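# Transfer 96-well plate from bench spot B1 to nest N1

## Task

Pick up the 96-well plate at bench spot B1 (the left spot as seen from the arms) and put it in the raised nest N1 (on the right). It must lie flat between the nest's locators, with its cut-off corner (well A1) at the nest corner labelled A1. Then release it and pull the grippers away.

## Robot and tools

Robot: two arms, left_arm and right_arm, each ending in a two-finger parallel gripper. A gripper's fingers point along its own +z axis and close along its own y axis. The reported hand position is the spot between the finger pads, roughly 1 cm short of the tips. At long reach the printed position can be a little off from the real one.

World frame (used in every result): origin on the table top midway between the arms, +z up, +x outward over the table, and left_arm sits on the +y side. The arm names do not match left and right in the pictures. Seen from the arms, B1 is on the left (+y) and N1 on the right (-y). The plate has one clipped corner, which marks well A1. The arm bases, any mounting plates and the metal frame behind them are fixed obstacles.

Row layout (shared by execute_actions and move): one flat list of 14 numbers for both arms together, each in [-1, 1]: dx, dy, dz, rx, ry, rz, opening for left_arm, then the same seven for right_arm. Always give all 14, even when one arm should stay still. dx..rz are an offset, not a pose: they are measured from the gripper's measured pose at the start of the action (for a move or the first action of a call, the pose in the latest result of this scene), and expressed along that gripper's own axes. Scale: 1.0 = 0.6 m for dx, dy, dz and 180 degrees for rotation; rx, ry, rz form one rotation vector. Opening is absolute, not an offset: +1 fully open (0.094 m), -1 closed. Zeros hold an arm in place.

execute_actions(actions): a list of actions. Each action is a table of at most 15 rows, one row per 1/30 s step; if fewer rows are given, the last one is repeated to fill 15 steps. Every row in an action refers to the same start pose, not to the previous row. An empty list just returns the current state and images.

move(target, speed, blocking): target is one 14-number row as above. Both grippers travel straight toward their targets and finish together, taking 0.5 to 10 s; anything longer is cut off at 10 s before arrival. speed is the top path speed in m/s, 0.002 to 0.5 (default 0.25); turning is capped at twice that value in rad/s. Openings are applied when the move begins. Paths ignore obstacles and the other arm, and a gripper can lag, drift or overshoot the speed, most when the arm is nearly straight. With blocking=false you get a result after 0.5 s while motion continues; check with wait(0), and use wait or stop before sending new rows or moves. The result adds a "move:" line giving the outcome (done, off_target, moving, held, fault), which limits acted (paced = the sent pose was clipped; held = a safety check blocked some steps, after which the arm may speed up), and each gripper's remaining distance to its target.

wait(seconds): 0 to 10 s; arms keep their last command; a running move continues and the wait ends early if the move finishes. stop(): brakes a running move; braking needs distance, more at high speed; fingers keep closing or opening. zoom_image(camera, region): enlarges [x0, y0, x1, y1] pixels (top-left origin, at most 504 x 504) of the latest image from cam_high, cam_low, cam_left_wrist or cam_right_wrist. finished_scene(scene): ends the current scene, giving its number; irreversible, so only call it once the plate is placed, released and the grippers are clear.

Control behaviour: each step the commanded pose is clipped to within 70 mm and 16 degrees of the measured pose; position is favoured over orientation when both cannot be met. Large offsets may need several actions. Joint friction can leave a gripper up to about 31 mm short, and very small commands may not move it. Because offsets start from the measured pose, repeating a small push against something rigid does not press harder, but against something yielding it keeps going. Elbows never quite straighten.

Results: per-arm end_effector_position (m) and end_effector_quat_wxyz; Hand target lines (where the controller is driving); joint positions (last value = measured opening in m); joint torques (offset, scaled, noisy); grip_measured on the command scale (may be off by about 1 mm); step readings with HELD marking held-back steps; "pose unreachable" when a clearance check altered a command; "too close" warnings; MOTOR HOT from 75 °C and OVER-TEMPERATURE FAULT stops at 90 °C (10 s) or 100 °C (arm goes limp and drops). Camera calibration lines give K, distortion and T_world_to_cam, with small errors.

Gripping: to hold, command an opening about 0.03 below grip_measured; smaller differences grip more gently. Pad force is around 50 to 62 N.

Avoid: tall drops of the plate (a few mm when setting down is fine), slamming or hard pressing, the arms colliding or pushing each other, anything leaving the table, and long loaded holds that heat motors. Objects may occasionally be nudged by an outside disturbance, so recheck before grasping or releasing.

Each tool is called after ">>>" by a JSON object that holds its "fn" and its "kwargs".

## Session

>>> {"fn": "execute_actions", "kwargs": {"actions": []}}

Scene clock: 0.00 s.
left_arm: end_effector_position=(+0.2515, +0.1900, +0.2382) grip_measured=+1.000 end_effector_quat_wxyz=(+0.327, -0.451, +0.822, -0.115) | right_arm: end_effector_position=(+0.5903, -0.2126, +0.2569) grip_measured=+1.000 end_effector_quat_wxyz=(+0.200, +0.558, +0.762, +0.261)
Joint positions: left_arm=[-0.964  1.076  1.2   -1.253 -0.574 -1.694  0.094] | right_arm=[ 0.122  2.223  2.51  -1.197 -0.114  1.404  0.094]
Joint velocities: left_arm=[ 0.012  0.002 -0.012 -0.022 -0.051  0.007  0.   ] | right_arm=[-0.002  0.002 -0.007 -0.066 -0.051  0.11   0.   ]
Joint torques (N m, as the arm reports them, + toward a larger angle): no reading
Hand target (left_arm): +0.252, +0.190, +0.238; +0.327, -0.451, +0.822, -0.115
Hand target (right_arm): +0.590, -0.213, +0.257; +0.200, +0.558, +0.762, +0.261

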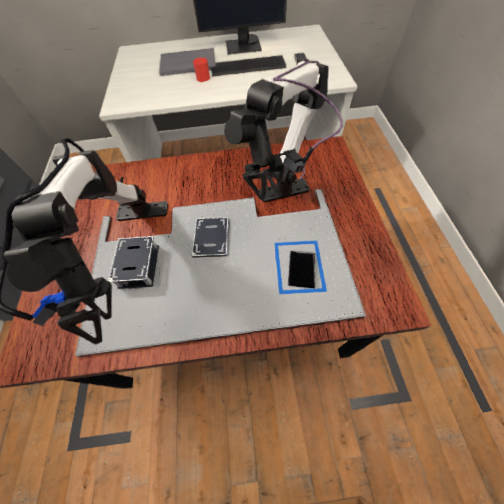

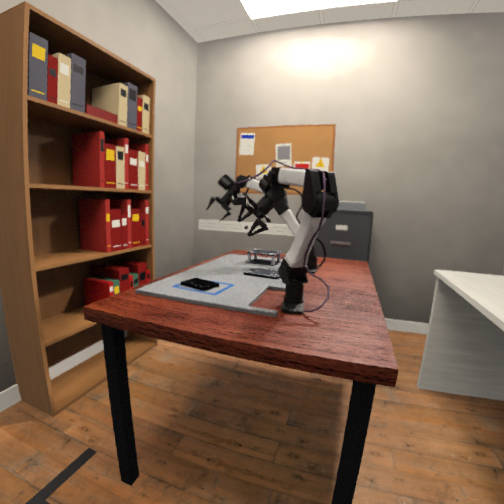

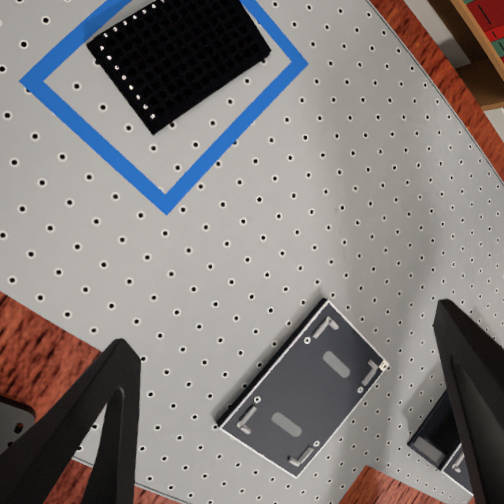

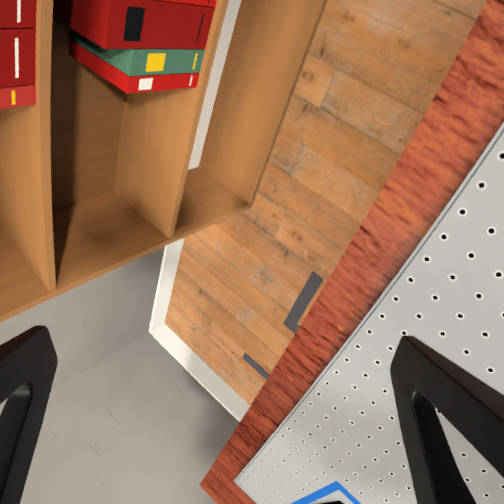

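>>> {"fn": "zoom_image", "kwargs": {"camera": "cam_high", "region": [90, 200, 350, 310]}}

>>> {"fn": "zoom_image", "kwargs": {"camera": "cam_high", "region": [95, 225, 175, 300]}}

>>> {"fn": "zoom_image", "kwargs": {"camera": "cam_high", "region": [265, 232, 335, 302]}}

>>> {"fn": "zoom_image", "kwargs": {"camera": "cam_low", "region": [160, 235, 300, 310]}}

Region (90, 200, 350, 310) of cam_high's 504x504 image, scaled by 1.938, with more detail than that image has; it fills the top 213 rows of this view, and the rest is white.

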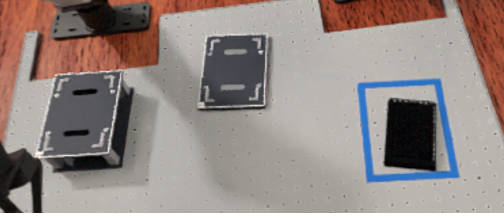

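Region (95, 225, 175, 300) of cam_high's 504x504 image, scaled by 6.300, with more detail than that image has; it fills the top 472 rows of this view, and the rest is white.

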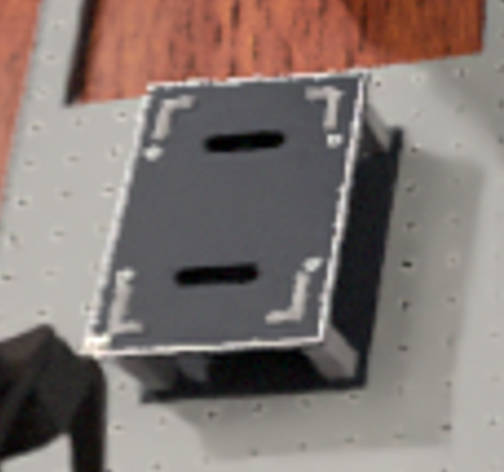

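Region (265, 232, 335, 302) of cam_high's 504x504 image, scaled by 7.200, with more detail than that image has.

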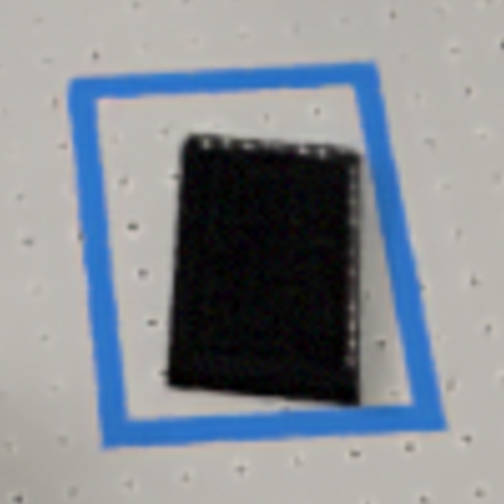

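Region (160, 235, 300, 310) of cam_low's 504x504 image, scaled by 3.600, with more detail than that image has; it fills the top 270 rows of this view, and the rest is white.

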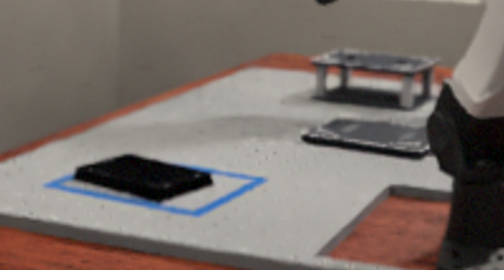

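>>> {"fn": "move", "kwargs": {"target": [-0.1207,0.0563,0.2918,-0.0524,0.2343,0.3773,1,0.0503,-0.4748,-0.2347,0.1833,0.133,-0.3706,1], "speed": 0.3}}

Scene clock: 105.00 s.
left_arm: end_effector_position=(+0.3694, +0.2787, +0.1246) grip_measured=+1.000 end_effector_quat_wxyz=(+0.007, +0.112, +0.994, -0.011) | right_arm: end_effector_position=(+0.2901, -0.2741, +0.1859) grip_measured=+1.000 end_effector_quat_wxyz=(+0.001, +0.041, +0.999, +0.010)
Joint positions: left_arm=[-0.165  1.813  1.576 -1.321  0.023  0.202  0.094] | right_arm=[ 0.061  1.483  1.463 -1.547 -0.019  0.122  0.094]
Joint velocities: left_arm=[ 0.007 -0.017  0.002 -0.037  0.037 -0.022  0.   ] | right_arm=[-0.007 -0.007 -0.002  0.051  0.007 -0.022  0.   ]
Joint torques (N m, as the arm reports them, + toward a larger angle): left_arm=[ 0.32 -7.97  9.38  0.4  -0.05 -0.07] | right_arm=[ 1.37 -5.65  4.6   0.36  0.18 -0.2 ]
Hand target (left_arm): +0.369, +0.284, +0.126; +0.001, +0.113, +0.994, -0.006
Hand target (right_arm): +0.284, -0.274, +0.186; -0.001, +0.030, +1.000, +0.004
Off the commanded pose (left_arm): 0.009 m, 2 deg.
Off the commanded pose (right_arm): 0.007 m, 2 deg.
move: done
camera_calibration (this result's frames):
cam_left_wrist: T_world_to_cam=[[-0.424763, -0.905292, 0.00470077, 0.417126], [-0.667303, 0.316599, 0.674145, 0.107823], [-0.611787, 0.283215, -0.738584, 0.344081], [0, 0, 0, 1]] pos_world=[0.459634, 0.246036, 0.179484]
cam_right_wrist: T_world_to_cam=[[-0.0237067, -0.999705, 0.00531448, -0.272487], [-0.853356, 0.023005, 0.52082, 0.18792], [-0.520789, 0.0078118, -0.85365, 0.407193], [0, 0, 0, 1]] pos_world=[0.365965, -0.27991, 0.251176]

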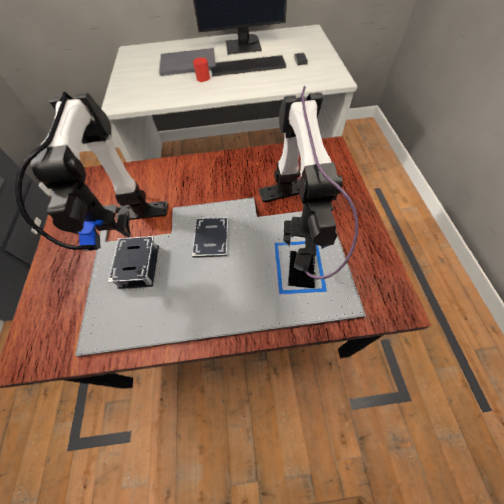

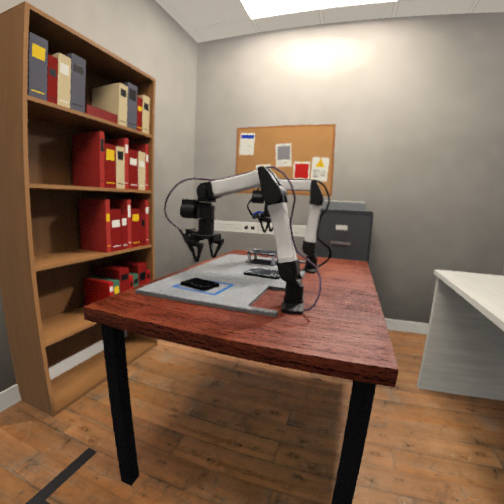

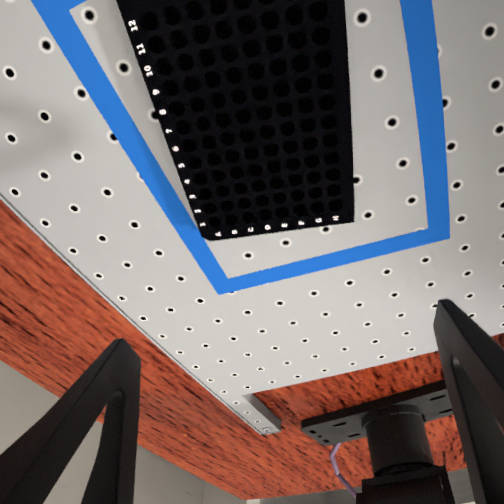

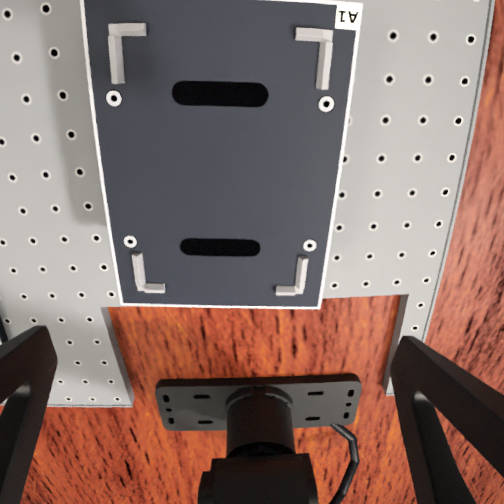

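>>> {"fn": "zoom_image", "kwargs": {"camera": "cam_right_wrist", "region": [80, 0, 380, 320]}}

>>> {"fn": "zoom_image", "kwargs": {"camera": "cam_left_wrist", "region": [100, 0, 380, 260]}}

Region (80, 0, 380, 320) of cam_right_wrist's 504x504 image, scaled by 1.575, with more detail than that image has; it fills the left 472 columns of this view, and the rest is white.

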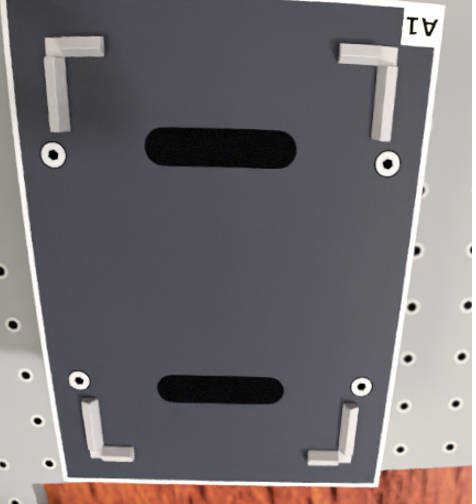

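Region (100, 0, 380, 260) of cam_left_wrist's 504x504 image, scaled by 1.800, with more detail than that image has; it fills the top 468 rows of this view, and the rest is white.

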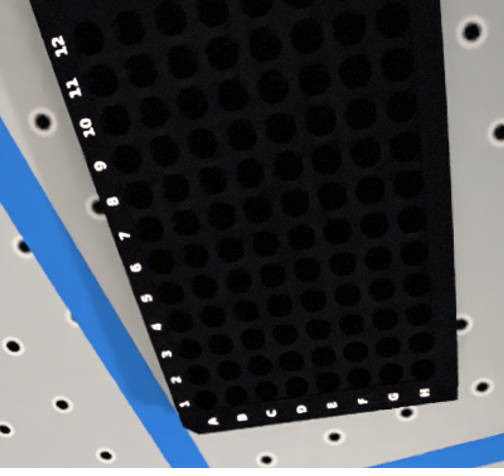

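>>> {"fn": "move", "kwargs": {"target": [-0.0432,0.0044,0.1083,-0.0065,0.0052,0.012,1,0,0,0,0,0,0,1], "speed": 0.2}}

Scene clock: 161.30 s.
left_arm: end_effector_position=(+0.3956, +0.2759, +0.0652) grip_measured=+1.000 end_effector_quat_wxyz=(-0.001, +0.122, +0.993, -0.005) | right_arm: end_effector_position=(+0.2901, -0.2742, +0.1859) grip_measured=+1.000 end_effector_quat_wxyz=(+0.001, +0.040, +0.999, +0.010)
Joint positions: left_arm=[-0.177  1.951  1.522 -1.145  0.01   0.209  0.094] | right_arm=[ 0.061  1.483  1.463 -1.547 -0.019  0.12   0.094]
Joint velocities: left_arm=[-0.012 -0.007 -0.007  0.022 -0.095 -0.022  0.   ] | right_arm=[-0.002  0.027 -0.007  0.022 -0.007 -0.022  0.   ]
Joint torques (N m, as the arm reports them, + toward a larger angle): left_arm=[-1.13 -9.85  6.18  0.75 -0.06 -0.04] | right_arm=[ 0.55 -4.37  5.89  0.43  0.04 -0.07]
Hand target (left_arm): +0.396, +0.275, +0.061; -0.000, +0.131, +0.991, +0.001
Hand target (right_arm): +0.290, -0.274, +0.186; +0.001, +0.041, +0.999, +0.010
Off the commanded pose (left_arm): 0.006 m, 1 deg.
Off the commanded pose (right_arm): 0.000 m, 0 deg.
move: done
camera_calibration (this result's frames):
cam_left_wrist: T_world_to_cam=[[-0.442216, -0.896908, -0.000854349, 0.430934], [-0.650813, 0.320224, 0.688403, 0.15776], [-0.617161, 0.304979, -0.725328, 0.31235], [0, 0, 0, 1]] pos_world=[0.486008, 0.240729, 0.118322]
cam_right_wrist: T_world_to_cam=[[-0.0221835, -0.999738, 0.00570018, -0.273075], [-0.853414, 0.0219059, 0.520774, 0.187649], [-0.520762, 0.00668796, -0.853676, 0.406883], [0, 0, 0, 1]] pos_world=[0.365973, -0.279835, 0.25118]

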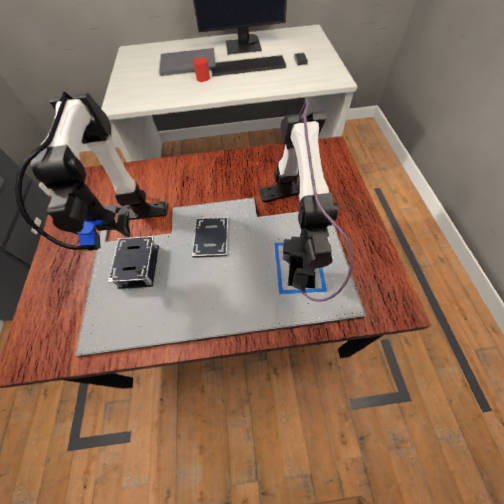

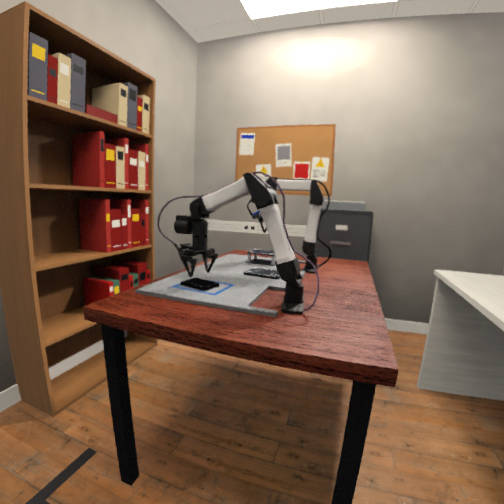

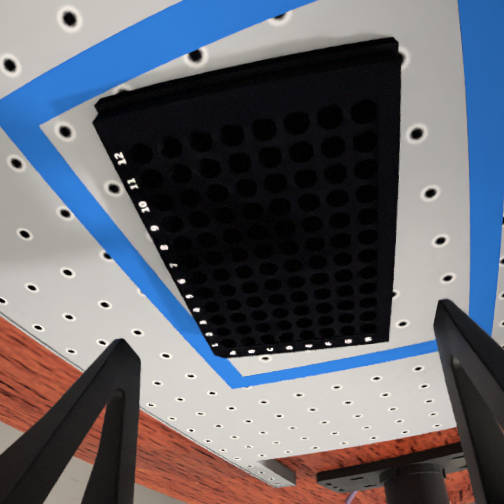

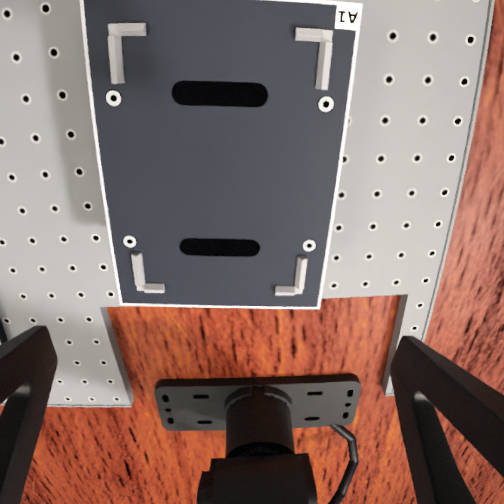

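>>> {"fn": "zoom_image", "kwargs": {"camera": "cam_left_wrist", "region": [80, 20, 460, 380]}}

Region (80, 20, 460, 380) of cam_left_wrist's 504x504 image, scaled by 1.326, with more detail than that image has; it fills the top 477 rows of this view, and the rest is white.

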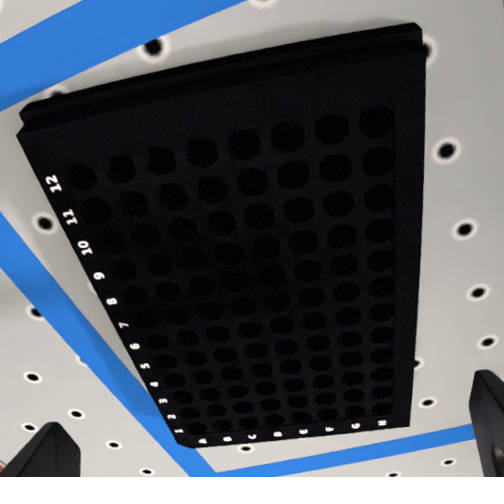

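>>> {"fn": "move", "kwargs": {"target": [-0.002,-0.002,0.078,-0.003,0,0,1,0,0,0,0,0,0,1], "speed": 0.1}}

Scene clock: 189.13 s.
left_arm: end_effector_position=(+0.3979, +0.2758, +0.0260) grip_measured=+1.000 end_effector_quat_wxyz=(+0.002, +0.122, +0.993, -0.005) | right_arm: end_effector_position=(+0.2901, -0.2742, +0.1859) grip_measured=+1.000 end_effector_quat_wxyz=(+0.001, +0.040, +0.999, +0.010)
Joint positions: left_arm=[-0.177  1.992  1.419 -0.994  0.01   0.209  0.094] | right_arm=[ 0.061  1.483  1.463 -1.547 -0.019  0.12   0.094]
Joint velocities: left_arm=[ 0.012  0.007  0.007  0.081 -0.11  -0.095  0.   ] | right_arm=[ 0.007 -0.007 -0.012 -0.037 -0.022 -0.051  0.   ]
Joint torques (N m, as the arm reports them, + toward a larger angle): left_arm=[-1.09 -9.54  5.72  0.76 -0.05 -0.19] | right_arm=[ 0.57 -4.36  5.86  0.43  0.05 -0.09]
Hand target (left_arm): +0.397, +0.275, +0.019; -0.001, +0.122, +0.993, -0.001
Hand target (right_arm): +0.290, -0.274, +0.186; +0.001, +0.040, +0.999, +0.010
Off the commanded pose (left_arm): 0.008 m, 1 deg.
Off the commanded pose (right_arm): 0.000 m, 0 deg.
move: done
camera_calibration (this result's frames):
cam_left_wrist: T_world_to_cam=[[-0.442199, -0.896909, -0.00382898, 0.431932], [-0.655782, 0.320399, 0.683589, 0.188363], [-0.611891, 0.304793, -0.729857, 0.283442], [0, 0, 0, 1]] pos_world=[0.487961, 0.240661, 0.0797628]
cam_right_wrist: T_world_to_cam=[[-0.0221835, -0.999738, 0.00570018, -0.273075], [-0.853414, 0.0219059, 0.520774, 0.187649], [-0.520762, 0.00668796, -0.853676, 0.406883], [0, 0, 0, 1]] pos_world=[0.365973, -0.279835, 0.25118]

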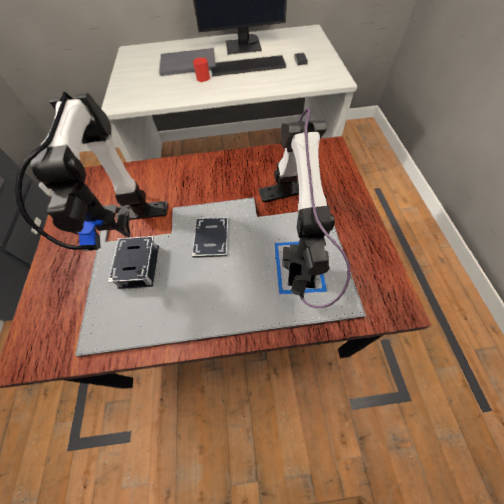

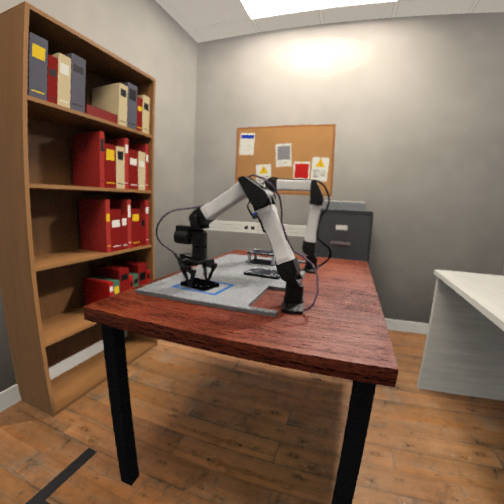

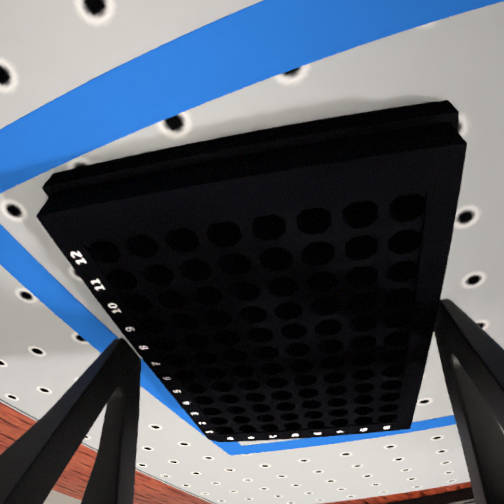

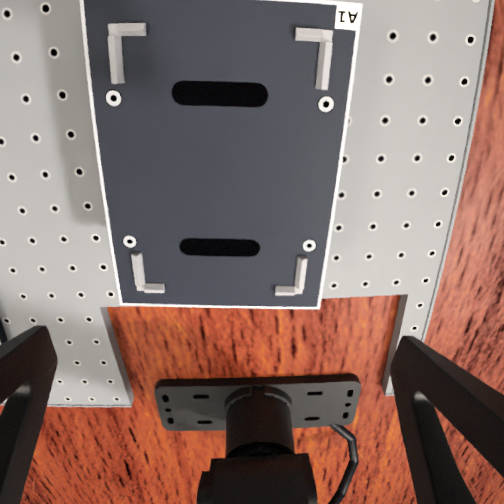

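>>> {"fn": "move", "kwargs": {"target": [0,0,0.021,0,0,0,1,0,0,0,0,0,0,1], "speed": 0.05}}

>>> {"fn": "zoom_image", "kwargs": {"camera": "cam_low", "region": [165, 250, 235, 300]}}

Scene clock: 195.10 s.
left_arm: end_effector_position=(+0.4036, +0.2756, +0.0261) grip_measured=+1.000 end_effector_quat_wxyz=(+0.014, +0.122, +0.992, -0.004) | right_arm: end_effector_position=(+0.2901, -0.2742, +0.1859) grip_measured=+1.000 end_effector_quat_wxyz=(+0.001, +0.040, +0.999, +0.010)
Joint positions: left_arm=[-0.177  1.992  1.419 -0.971  0.01   0.209  0.094] | right_arm=[ 0.061  1.483  1.463 -1.547 -0.019  0.12   0.094]
Joint velocities: left_arm=[-0.012  0.002  0.007  0.051 -0.007 -0.037  0.   ] | right_arm=[-0.002 -0.012 -0.002  0.037  0.066  0.022  0.   ]
Joint torques (N m, as the arm reports them, + toward a larger angle): left_arm=[-0.44 -9.04  4.75  0.81  0.05 -0.15] | right_arm=[ 0.57 -4.35  5.88  0.43  0.05 -0.09]
Hand target (left_arm): +0.398, +0.276, +0.014; +0.002, +0.122, +0.993, -0.005
Hand target (right_arm): +0.290, -0.274, +0.186; +0.001, +0.040, +0.999, +0.010
Off the commanded pose (left_arm): 0.014 m, 1 deg.
Off the commanded pose (right_arm): 0.000 m, 0 deg.
move: off_target (left_arm)
camera_calibration (this result's frames):
cam_left_wrist: T_world_to_cam=[[-0.442004, -0.896916, -0.0132205, 0.43441], [-0.671243, 0.320943, 0.668153, 0.198549], [-0.595034, 0.3042, -0.743906, 0.280733], [0, 0, 0, 1]] pos_world=[0.492331, 0.240507, 0.081921]
cam_right_wrist: T_world_to_cam=[[-0.0221835, -0.999738, 0.00570018, -0.273075], [-0.853414, 0.0219059, 0.520774, 0.187649], [-0.520762, 0.00668796, -0.853676, 0.406883], [0, 0, 0, 1]] pos_world=[0.365973, -0.279835, 0.25118]

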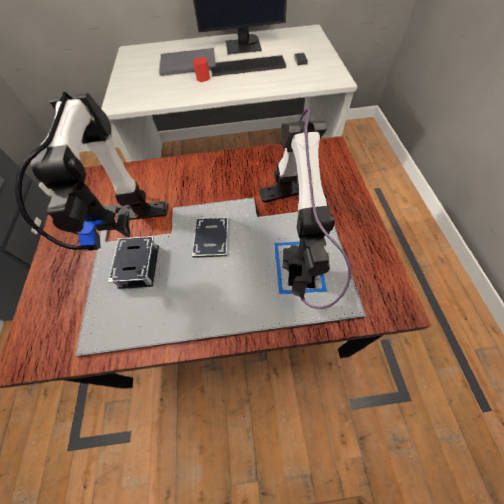

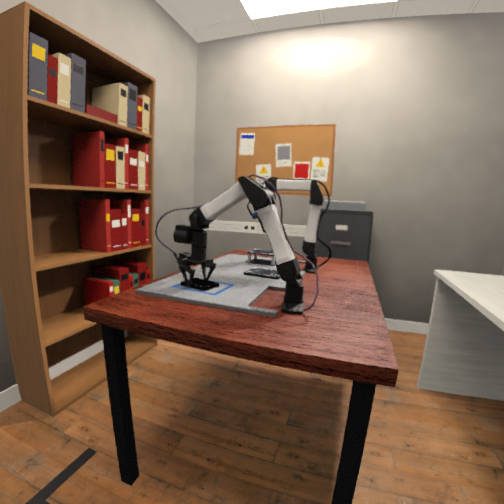

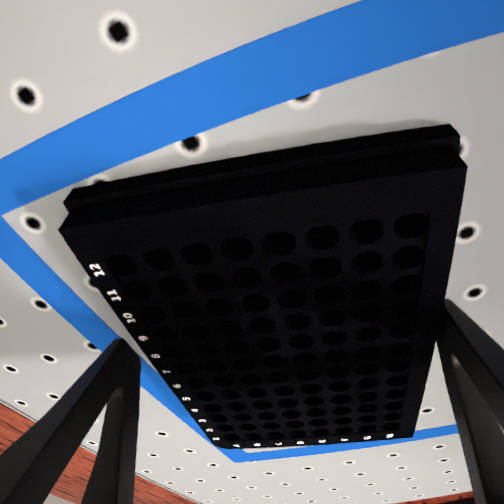

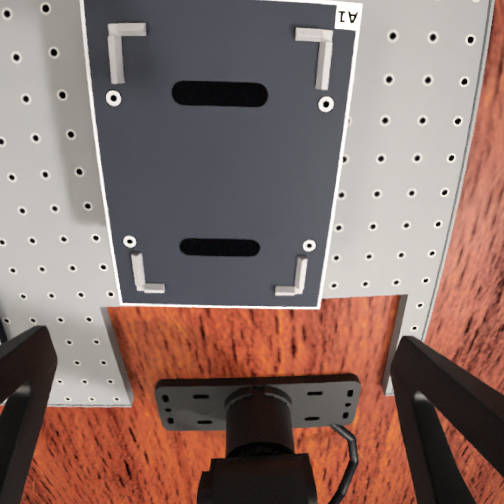

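Region (165, 250, 235, 300) of cam_low's 504x504 image, scaled by 7.200, with more detail than that image has; it fills the top 360 rows of this view, and the rest is white.

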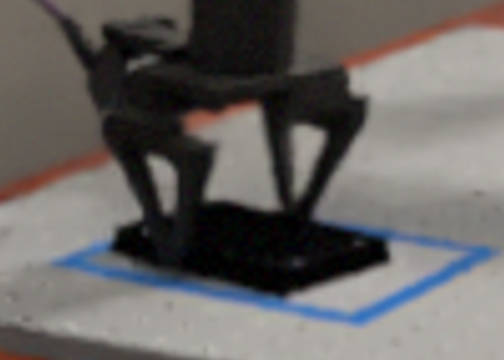

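>>> {"fn": "zoom_image", "kwargs": {"camera": "cam_left_wrist", "region": [50, 120, 504, 460]}}

Region (50, 120, 504, 460) of cam_left_wrist's 504x504 image, scaled by 1.110, with more detail than that image has; it fills the top 377 rows of this view, and the rest is white.

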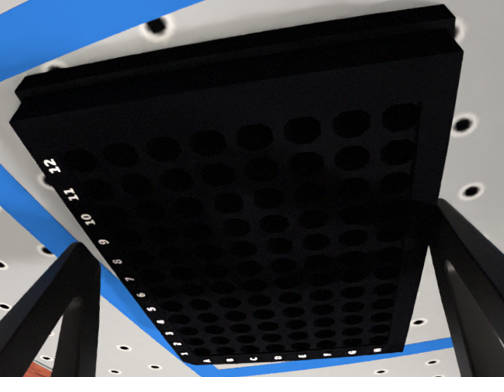

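>>> {"fn": "execute_actions", "kwargs": {"actions": [[[0.009,-0.003,0.02,0,0.009,0,1,0,0,0,0,0,0,1],[0.009,-0.003,0.025,0,0.009,0,1,0,0,0,0,0,0,1],[0.009,-0.003,0.03,0,0.009,0,1,0,0,0,0,0,0,1],[0.009,-0.003,0.035,0,0.009,0,1,0,0,0,0,0,0,1],[0.009,-0.003,0.035,0,0.009,0,1,0,0,0,0,0,0,1],[0.009,-0.003,0.035,0,0.009,0,1,0,0,0,0,0,0,1],[0.009,-0.003,0.03,0,0.009,0,1,0,0,0,0,0,0,1],[0.009,-0.003,0.022,0,0.009,0,1,0,0,0,0,0,0,1],[0.009,-0.003,0.018,0,0.009,0,1,0,0,0,0,0,0,1]]]}}

Scene clock: 229.63 s.
left_arm: end_effector_position=(+0.4032, +0.2753, +0.0206) grip_measured=+1.000 end_effector_quat_wxyz=(+0.012, +0.122, +0.992, -0.005) | right_arm: end_effector_position=(+0.2901, -0.2742, +0.1859) grip_measured=+1.000 end_effector_quat_wxyz=(+0.001, +0.040, +0.999, +0.010)
Joint positions: left_arm=[-0.177  2.001  1.409 -0.956  0.012  0.209  0.094] | right_arm=[ 0.061  1.483  1.463 -1.547 -0.019  0.12   0.094]
Joint velocities: left_arm=[-0.002  0.002 -0.012  0.037  0.022 -0.007  0.   ] | right_arm=[ 0.012 -0.002  0.022  0.066  0.007  0.051  0.   ]
Joint torques (N m, as the arm reports them, + toward a larger angle): left_arm=[-0.73 -9.59  6.71  0.54 -0.02 -0.19] | right_arm=[ 0.57 -4.36  5.88  0.43  0.05 -0.09]
Hand target (left_arm): +0.398, +0.275, +0.015; -0.000, +0.122, +0.993, -0.002
Hand target (right_arm): +0.290, -0.274, +0.186; +0.001, +0.040, +0.999, +0.010
Off the commanded pose (left_arm): 0.007 m, 1 deg.
Off the commanded pose (right_arm): 0.000 m, 0 deg.
Step readings (end_effector_position):
0: left_arm (+0.4040, +0.2756, +0.0261) | right_arm (+0.2901, -0.2742, +0.1859)
1: left_arm (+0.4040, +0.2756, +0.0261) | right_arm (+0.2901, -0.2742, +0.1859)
2: left_arm (+0.4040, +0.2756, +0.0259) | right_arm (+0.2901, -0.2742, +0.1859)
4: left_arm (+0.4040, +0.2756, +0.0236) | right_arm (+0.2901, -0.2742, +0.1859)
8: left_arm (+0.4032, +0.2754, +0.0206) | right_arm (+0.2901, -0.2742, +0.1859)
15: end_effector_position above
camera_calibration (this result's frames):
cam_left_wrist: T_world_to_cam=[[-0.441749, -0.897084, -0.00990694, 0.433768], [-0.668751, 0.32191, 0.670183, 0.200801], [-0.598021, 0.302678, -0.74213, 0.27807], [0, 0, 0, 1]] pos_world=[0.492194, 0.240321, 0.0760883]
cam_right_wrist: T_world_to_cam=[[-0.0221835, -0.999738, 0.00570018, -0.273075], [-0.853414, 0.0219059, 0.520774, 0.187649], [-0.520762, 0.00668796, -0.853676, 0.406883], [0, 0, 0, 1]] pos_world=[0.365973, -0.279835, 0.25118]

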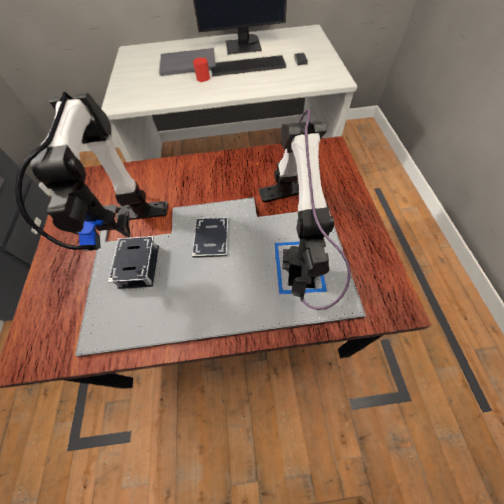

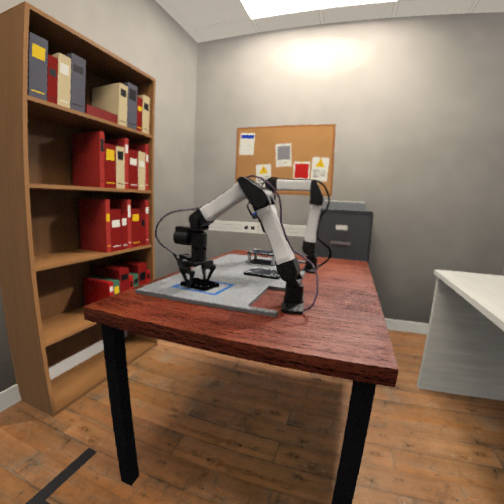

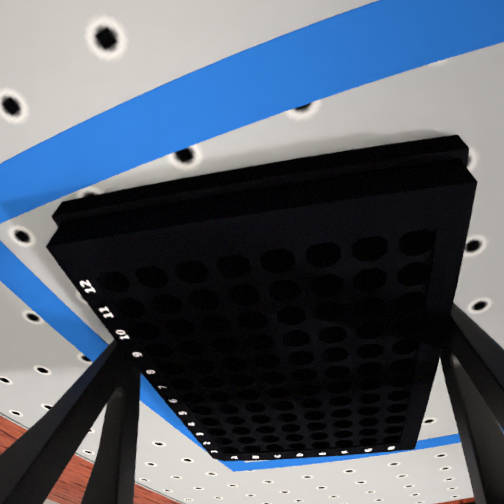

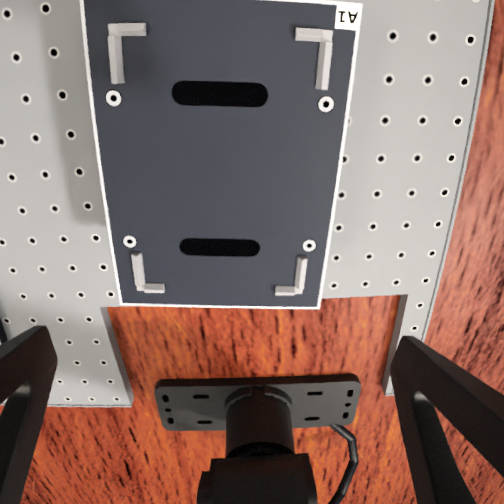

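Good height now. Close the gripper gradually.

>>> {"fn": "execute_actions", "kwargs": {"actions": [[[0,0,0,0,0,0,0.93,0,0,0,0,0,0,1],[0,0,0,0,0,0,0.9,0,0,0,0,0,0,1],[0,0,0,0,0,0,0.87,0,0,0,0,0,0,1],[0,0,0,0,0,0,0.85,0,0,0,0,0,0,1],[0,0,0,0,0,0,0.83,0,0,0,0,0,0,1],[0,0,0,0,0,0,0.81,0,0,0,0,0,0,1],[0,0,0,0,0,0,0.79,0,0,0,0,0,0,1],[0,0,0,0,0,0,0.77,0,0,0,0,0,0,1],[0,0,0,0,0,0,0.75,0,0,0,0,0,0,1],[0,0,0,0,0,0,0.73,0,0,0,0,0,0,1],[0,0,0,0,0,0,0.71,0,0,0,0,0,0,1]]]}}

Scene clock: 238.73 s.
left_arm: end_effector_position=(+0.4032, +0.2742, +0.0206) grip_measured=+0.759 end_effector_quat_wxyz=(+0.012, +0.122, +0.992, -0.008) | right_arm: end_effector_position=(+0.2901, -0.2742, +0.1859) grip_measured=+1.000 end_effector_quat_wxyz=(+0.001, +0.040, +0.999, +0.010)
Joint positions: left_arm=[-0.177  2.001  1.409 -0.956  0.018  0.209  0.083] | right_arm=[ 0.061  1.483  1.463 -1.547 -0.019  0.12   0.094]
Joint velocities: left_arm=[-0.027 -0.007  0.017  0.037 -0.081 -0.066 -0.   ] | right_arm=[-0.002 -0.042  0.002  0.037 -0.051 -0.066  0.   ]
Joint torques (N m, as the arm reports them, + toward a larger angle): left_arm=[ -0.55 -10.42   7.36   0.63   0.    -0.13] | right_arm=[ 0.55 -4.36  5.88  0.42  0.05 -0.09]
Hand target (left_arm): +0.403, +0.275, +0.021; +0.012, +0.122, +0.992, -0.005
Hand target (right_arm): +0.290, -0.274, +0.186; +0.001, +0.040, +0.999, +0.010
Off the commanded pose (left_arm): 0.001 m, 0 deg.
Off the commanded pose (right_arm): 0.000 m, 0 deg.
Step readings (end_effector_position):
0: left_arm (+0.4032, +0.2753, +0.0206) | right_arm (+0.2901, -0.2742, +0.1859)
1: left_arm (+0.4032, +0.2750, +0.0206) | right_arm (+0.2901, -0.2742, +0.1859)
2: left_arm (+0.4032, +0.2744, +0.0206) | right_arm (+0.2901, -0.2742, +0.1859)
4: left_arm (+0.4032, +0.2742, +0.0206) | right_arm (+0.2901, -0.2742, +0.1859)
8: left_arm (+0.4032, +0.2742, +0.0206) | right_arm (+0.2901, -0.2742, +0.1859)
15: end_effector_position above
camera_calibration (this result's frames):
cam_left_wrist: T_world_to_cam=[[-0.441882, -0.897064, -0.00399371, 0.432678], [-0.668551, 0.326345, 0.668235, 0.199865], [-0.598147, 0.297951, -0.743939, 0.27978], [0, 0, 0, 1]] pos_world=[0.492162, 0.239554, 0.0763103]
cam_right_wrist: T_world_to_cam=[[-0.0221835, -0.999738, 0.00570018, -0.273075], [-0.853414, 0.0219059, 0.520774, 0.187649], [-0.520762, 0.00668796, -0.853676, 0.406883], [0, 0, 0, 1]] pos_world=[0.365973, -0.279835, 0.25118]

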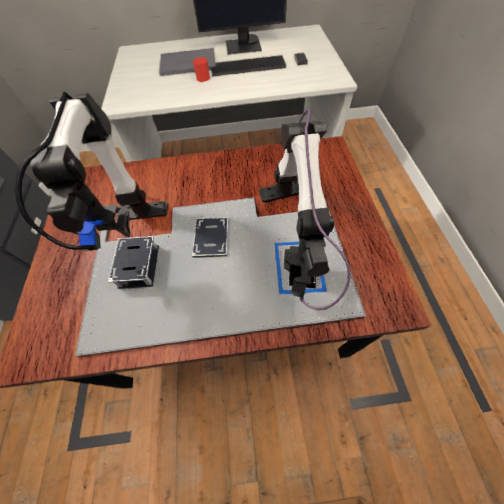

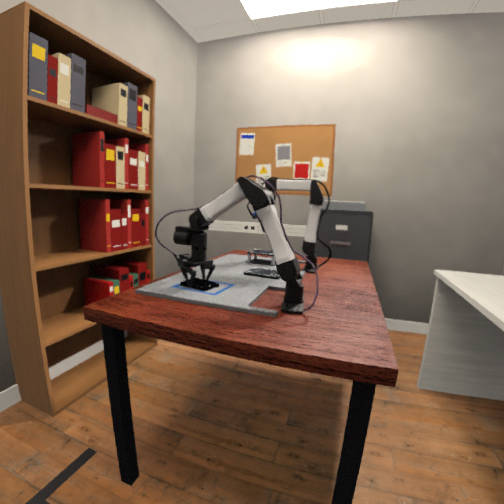

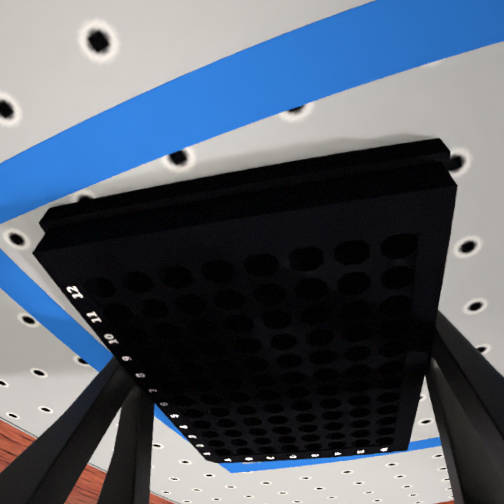

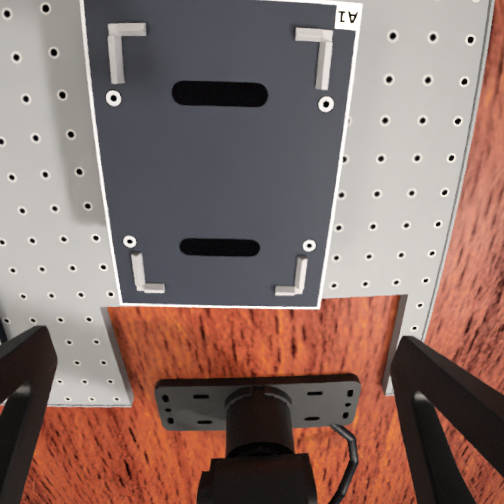

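>>> {"fn": "move", "kwargs": {"target": [0,0,-0.07,0,0,0,0.72,0,0,0,0,0,0,1], "speed": 0.15}}

>>> {"fn": "move", "kwargs": {"target": [-0.0652,-0.4543,0.0,0.011,0.0055,0.422,0.72,-0.13,0.044,0.033,0.005,0.005,-0.5256,1], "speed": 0.35}}

Scene clock: 277.03 s.
left_arm: end_effector_position=(+0.4013, +0.2742, +0.0555) grip_measured=+0.759 end_effector_quat_wxyz=(+0.010, +0.122, +0.992, -0.008) | right_arm: end_effector_position=(+0.2901, -0.2742, +0.1859) grip_measured=+1.000 end_effector_quat_wxyz=(+0.001, +0.040, +0.999, +0.010)
Joint positions: left_arm=[-0.177  1.96   1.494 -1.086  0.018  0.209  0.083] | right_arm=[ 0.061  1.483  1.463 -1.547 -0.019  0.12   0.094]
Joint velocities: left_arm=[ 0.007 -0.007  0.007 -0.022  0.007  0.037  0.001] | right_arm=[-0.007  0.012 -0.007 -0.081  0.007 -0.022  0.   ]
Joint torques (N m, as the arm reports them, + toward a larger angle): left_arm=[ -0.32 -10.78   9.17   0.41   0.07  -0.13] | right_arm=[ 0.53 -4.37  5.9   0.43  0.05 -0.1 ]
Hand target (left_arm): +0.402, +0.274, +0.062; +0.012, +0.122, +0.992, -0.008
Hand target (right_arm): +0.290, -0.274, +0.186; +0.001, +0.040, +0.999, +0.010
Off the commanded pose (left_arm): 0.007 m, 0 deg.
Off the commanded pose (right_arm): 0.000 m, 0 deg.
move: done
camera_calibration (this result's frames):
cam_left_wrist: T_world_to_cam=[[-0.441894, -0.897064, -0.00258579, 0.431999], [-0.666254, 0.326264, 0.670565, 0.174242], [-0.600696, 0.298041, -0.741847, 0.305564], [0, 0, 0, 1]] pos_world=[0.490538, 0.239611, 0.110958]
cam_right_wrist: T_world_to_cam=[[-0.0221835, -0.999738, 0.00570018, -0.273075], [-0.853414, 0.0219059, 0.520774, 0.187649], [-0.520762, 0.00668796, -0.853676, 0.406883], [0, 0, 0, 1]] pos_world=[0.365973, -0.279835, 0.25118]

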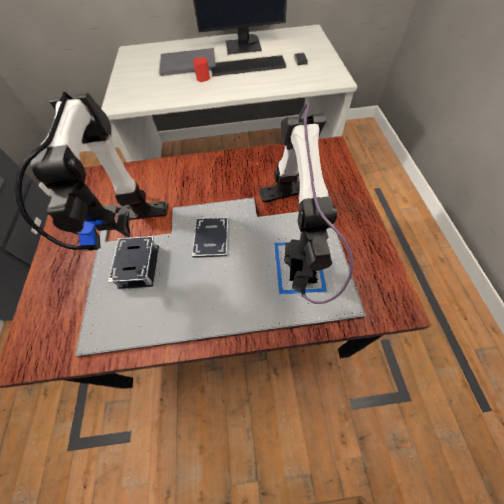

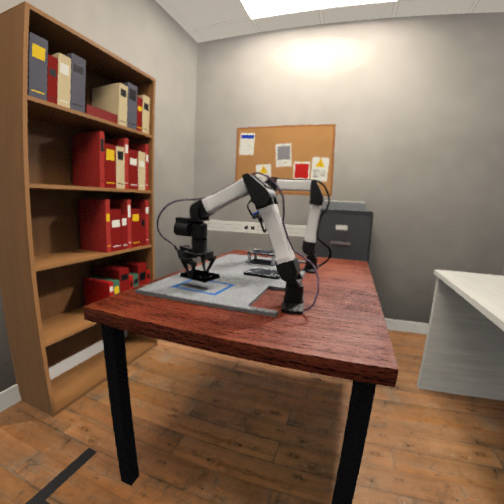

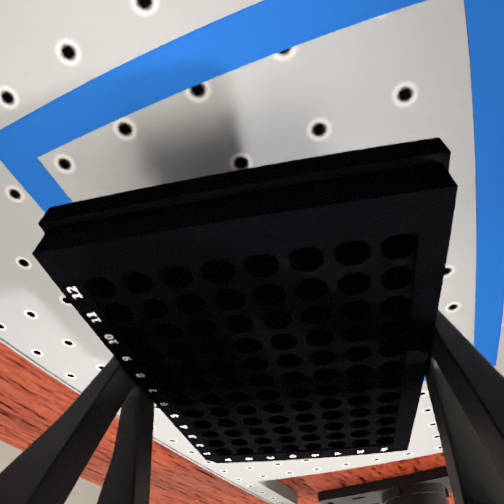

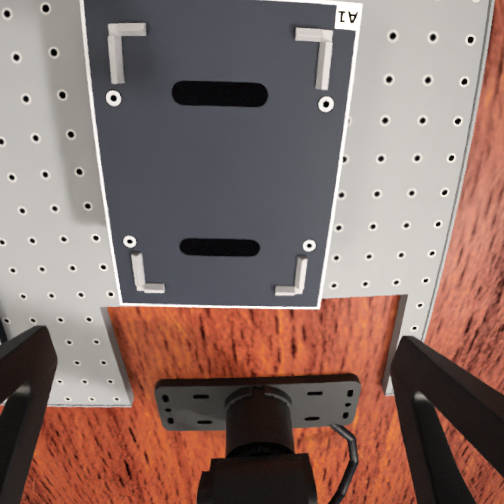

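Scene clock: 280.03 s.
left_arm: end_effector_position=(+0.3712, +0.0054, +0.0566) grip_measured=+0.759 end_effector_quat_wxyz=(+0.004, +0.702, +0.712, -0.009) | right_arm: end_effector_position=(+0.3630, -0.2565, +0.1674) grip_measured=+1.000 end_effector_quat_wxyz=(+0.005, +0.700, -0.714, -0.007)
Joint positions: left_arm=[-0.832  2.273  1.983 -1.275  0.018  0.867  0.083] | right_arm=[ 0.115  1.774  1.697 -1.511 -0.006 -1.457  0.094]
Joint velocities: left_arm=[ 0.002  0.022 -0.017 -0.037  0.066  0.022  0.   ] | right_arm=[-0.012  0.007 -0.002 -0.007 -0.007 -0.022  0.   ]
Joint torques (N m, as the arm reports them, + toward a larger angle): left_arm=[ -0.76 -11.71   9.45   0.33   0.12  -0.05] | right_arm=[ 1.27 -5.89  7.56  0.42  0.09 -0.19]
Hand target (left_arm): +0.370, +0.005, +0.056; -0.003, +0.707, +0.707, -0.010
Hand target (right_arm): +0.370, -0.255, +0.168; +0.000, +0.707, -0.707, +0.002
Off the commanded pose (left_arm): 0.007 m, 1 deg.
Off the commanded pose (right_arm): 0.008 m, 2 deg.
move: done
camera_calibration (this result's frames):
cam_left_wrist: T_world_to_cam=[[-0.980073, 0.198489, -0.007679, 0.371645], [0.141333, 0.723976, 0.675191, -0.0610711], [0.139578, 0.660651, -0.737603, 0.0913986], [0, 0, 0, 1]] pos_world=[0.360113, -0.0899362, 0.111504]
cam_right_wrist: T_world_to_cam=[[0.999239, 0.0380842, 0.00839674, -0.358711], [0.0281787, -0.853913, 0.519652, -0.285327], [0.0269606, -0.51902, -0.854337, 0.0954546], [0, 0, 0, 1]] pos_world=[0.363905, -0.180441, 0.232833]

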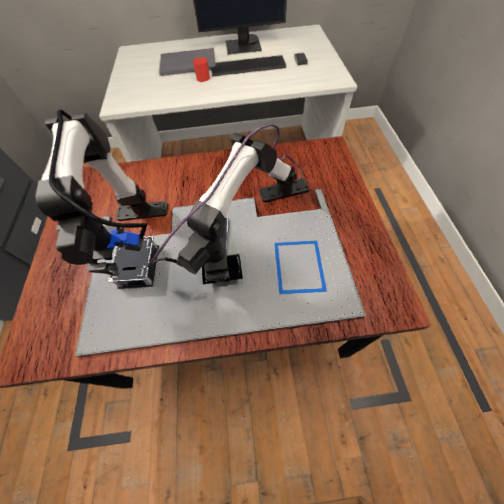

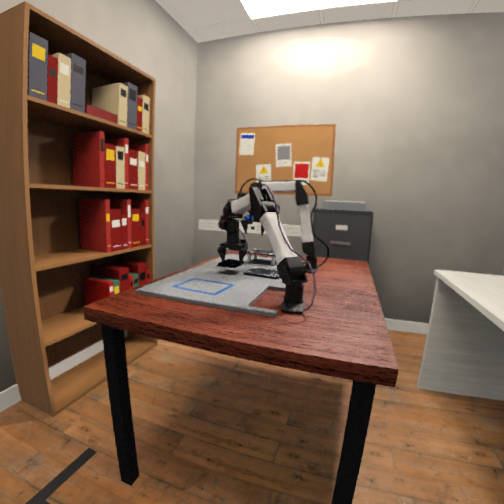

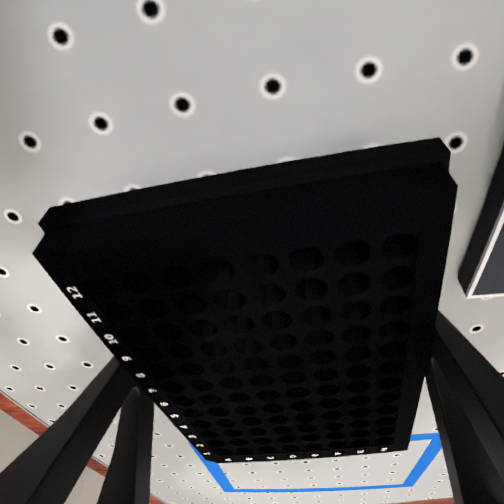

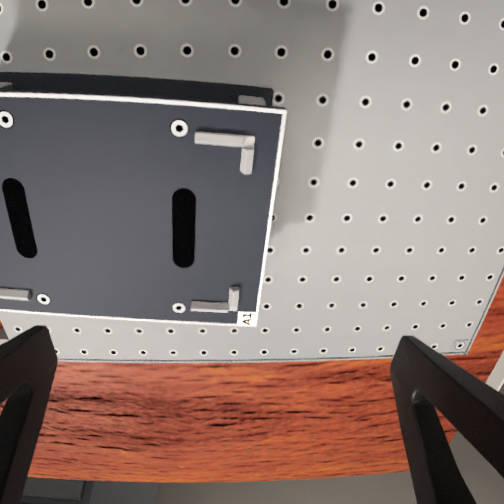

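>>> {"fn": "move", "kwargs": {"target": [0,0,0.07,0,0,0,0.72,0,0,0,0,0,0,1], "speed": 0.08}}

Scene clock: 301.50 s.
left_arm: end_effector_position=(+0.3719, +0.0049, +0.0227) grip_measured=+0.759 end_effector_quat_wxyz=(+0.005, +0.703, +0.712, -0.009) | right_arm: end_effector_position=(+0.3630, -0.2565, +0.1674) grip_measured=+1.000 end_effector_quat_wxyz=(+0.005, +0.701, -0.713, -0.007)
Joint positions: left_arm=[-0.832  2.29   1.877 -1.148  0.018  0.868  0.083] | right_arm=[ 0.115  1.774  1.697 -1.511 -0.006 -1.46   0.094]
Joint velocities: left_arm=[0.017 0.007 0.012 0.022 0.037 0.022 0.   ] | right_arm=[ 0.007 -0.002  0.017  0.051 -0.037  0.037  0.   ]
Joint torques (N m, as the arm reports them, + toward a larger angle): left_arm=[ -0.49 -12.1    5.97   0.78   0.1   -0.15] | right_arm=[ 0.56 -6.78  5.86  0.33  0.   -0.06]
Hand target (left_arm): +0.371, +0.005, +0.015; +0.003, +0.702, +0.712, -0.009
Hand target (right_arm): +0.363, -0.256, +0.167; +0.005, +0.700, -0.714, -0.007
Off the commanded pose (left_arm): 0.008 m, 0 deg.
Off the commanded pose (right_arm): 0.000 m, 0 deg.
move: done
camera_calibration (this result's frames):
cam_left_wrist: T_world_to_cam=[[-0.979817, 0.199588, -0.0110677, 0.372159], [0.140164, 0.725458, 0.673843, -0.0373965], [0.14252, 0.658692, -0.738791, 0.0656098], [0, 0, 0, 1]] pos_world=[0.360539, -0.0903656, 0.0777903]
cam_right_wrist: T_world_to_cam=[[0.999134, 0.0407516, 0.00840907, -0.357991], [0.030453, -0.853858, 0.519614, -0.286132], [0.0283553, -0.518908, -0.85436, 0.0949807], [0, 0, 0, 1]] pos_world=[0.363701, -0.180442, 0.232837]

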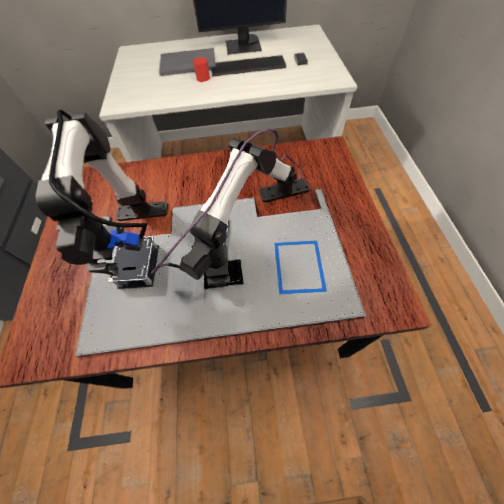

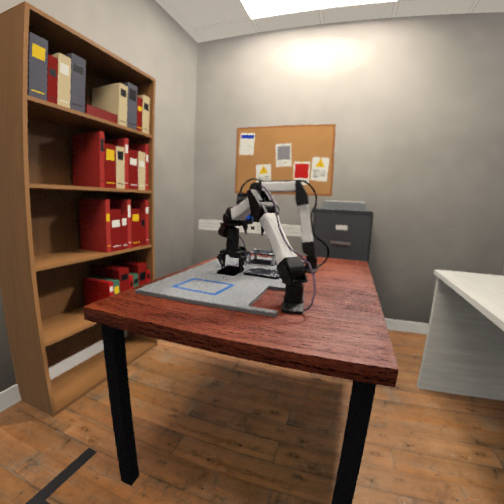

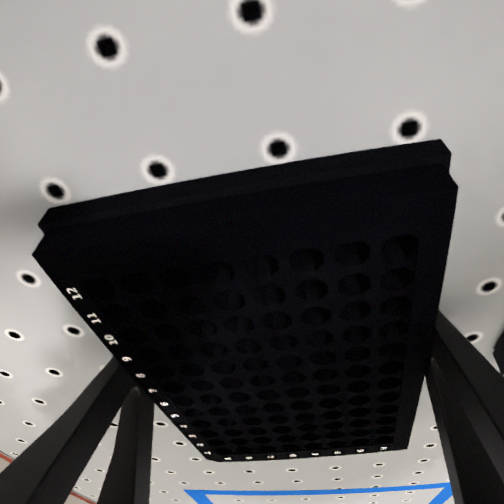

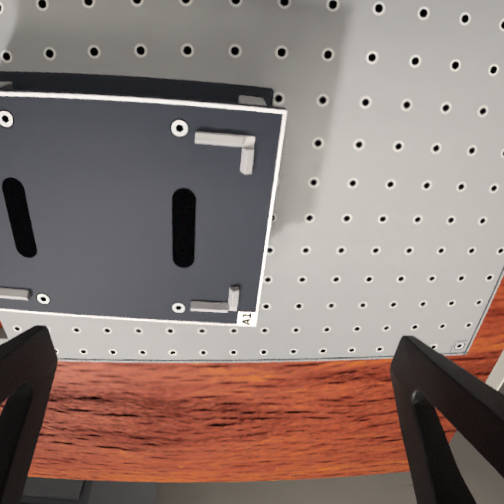

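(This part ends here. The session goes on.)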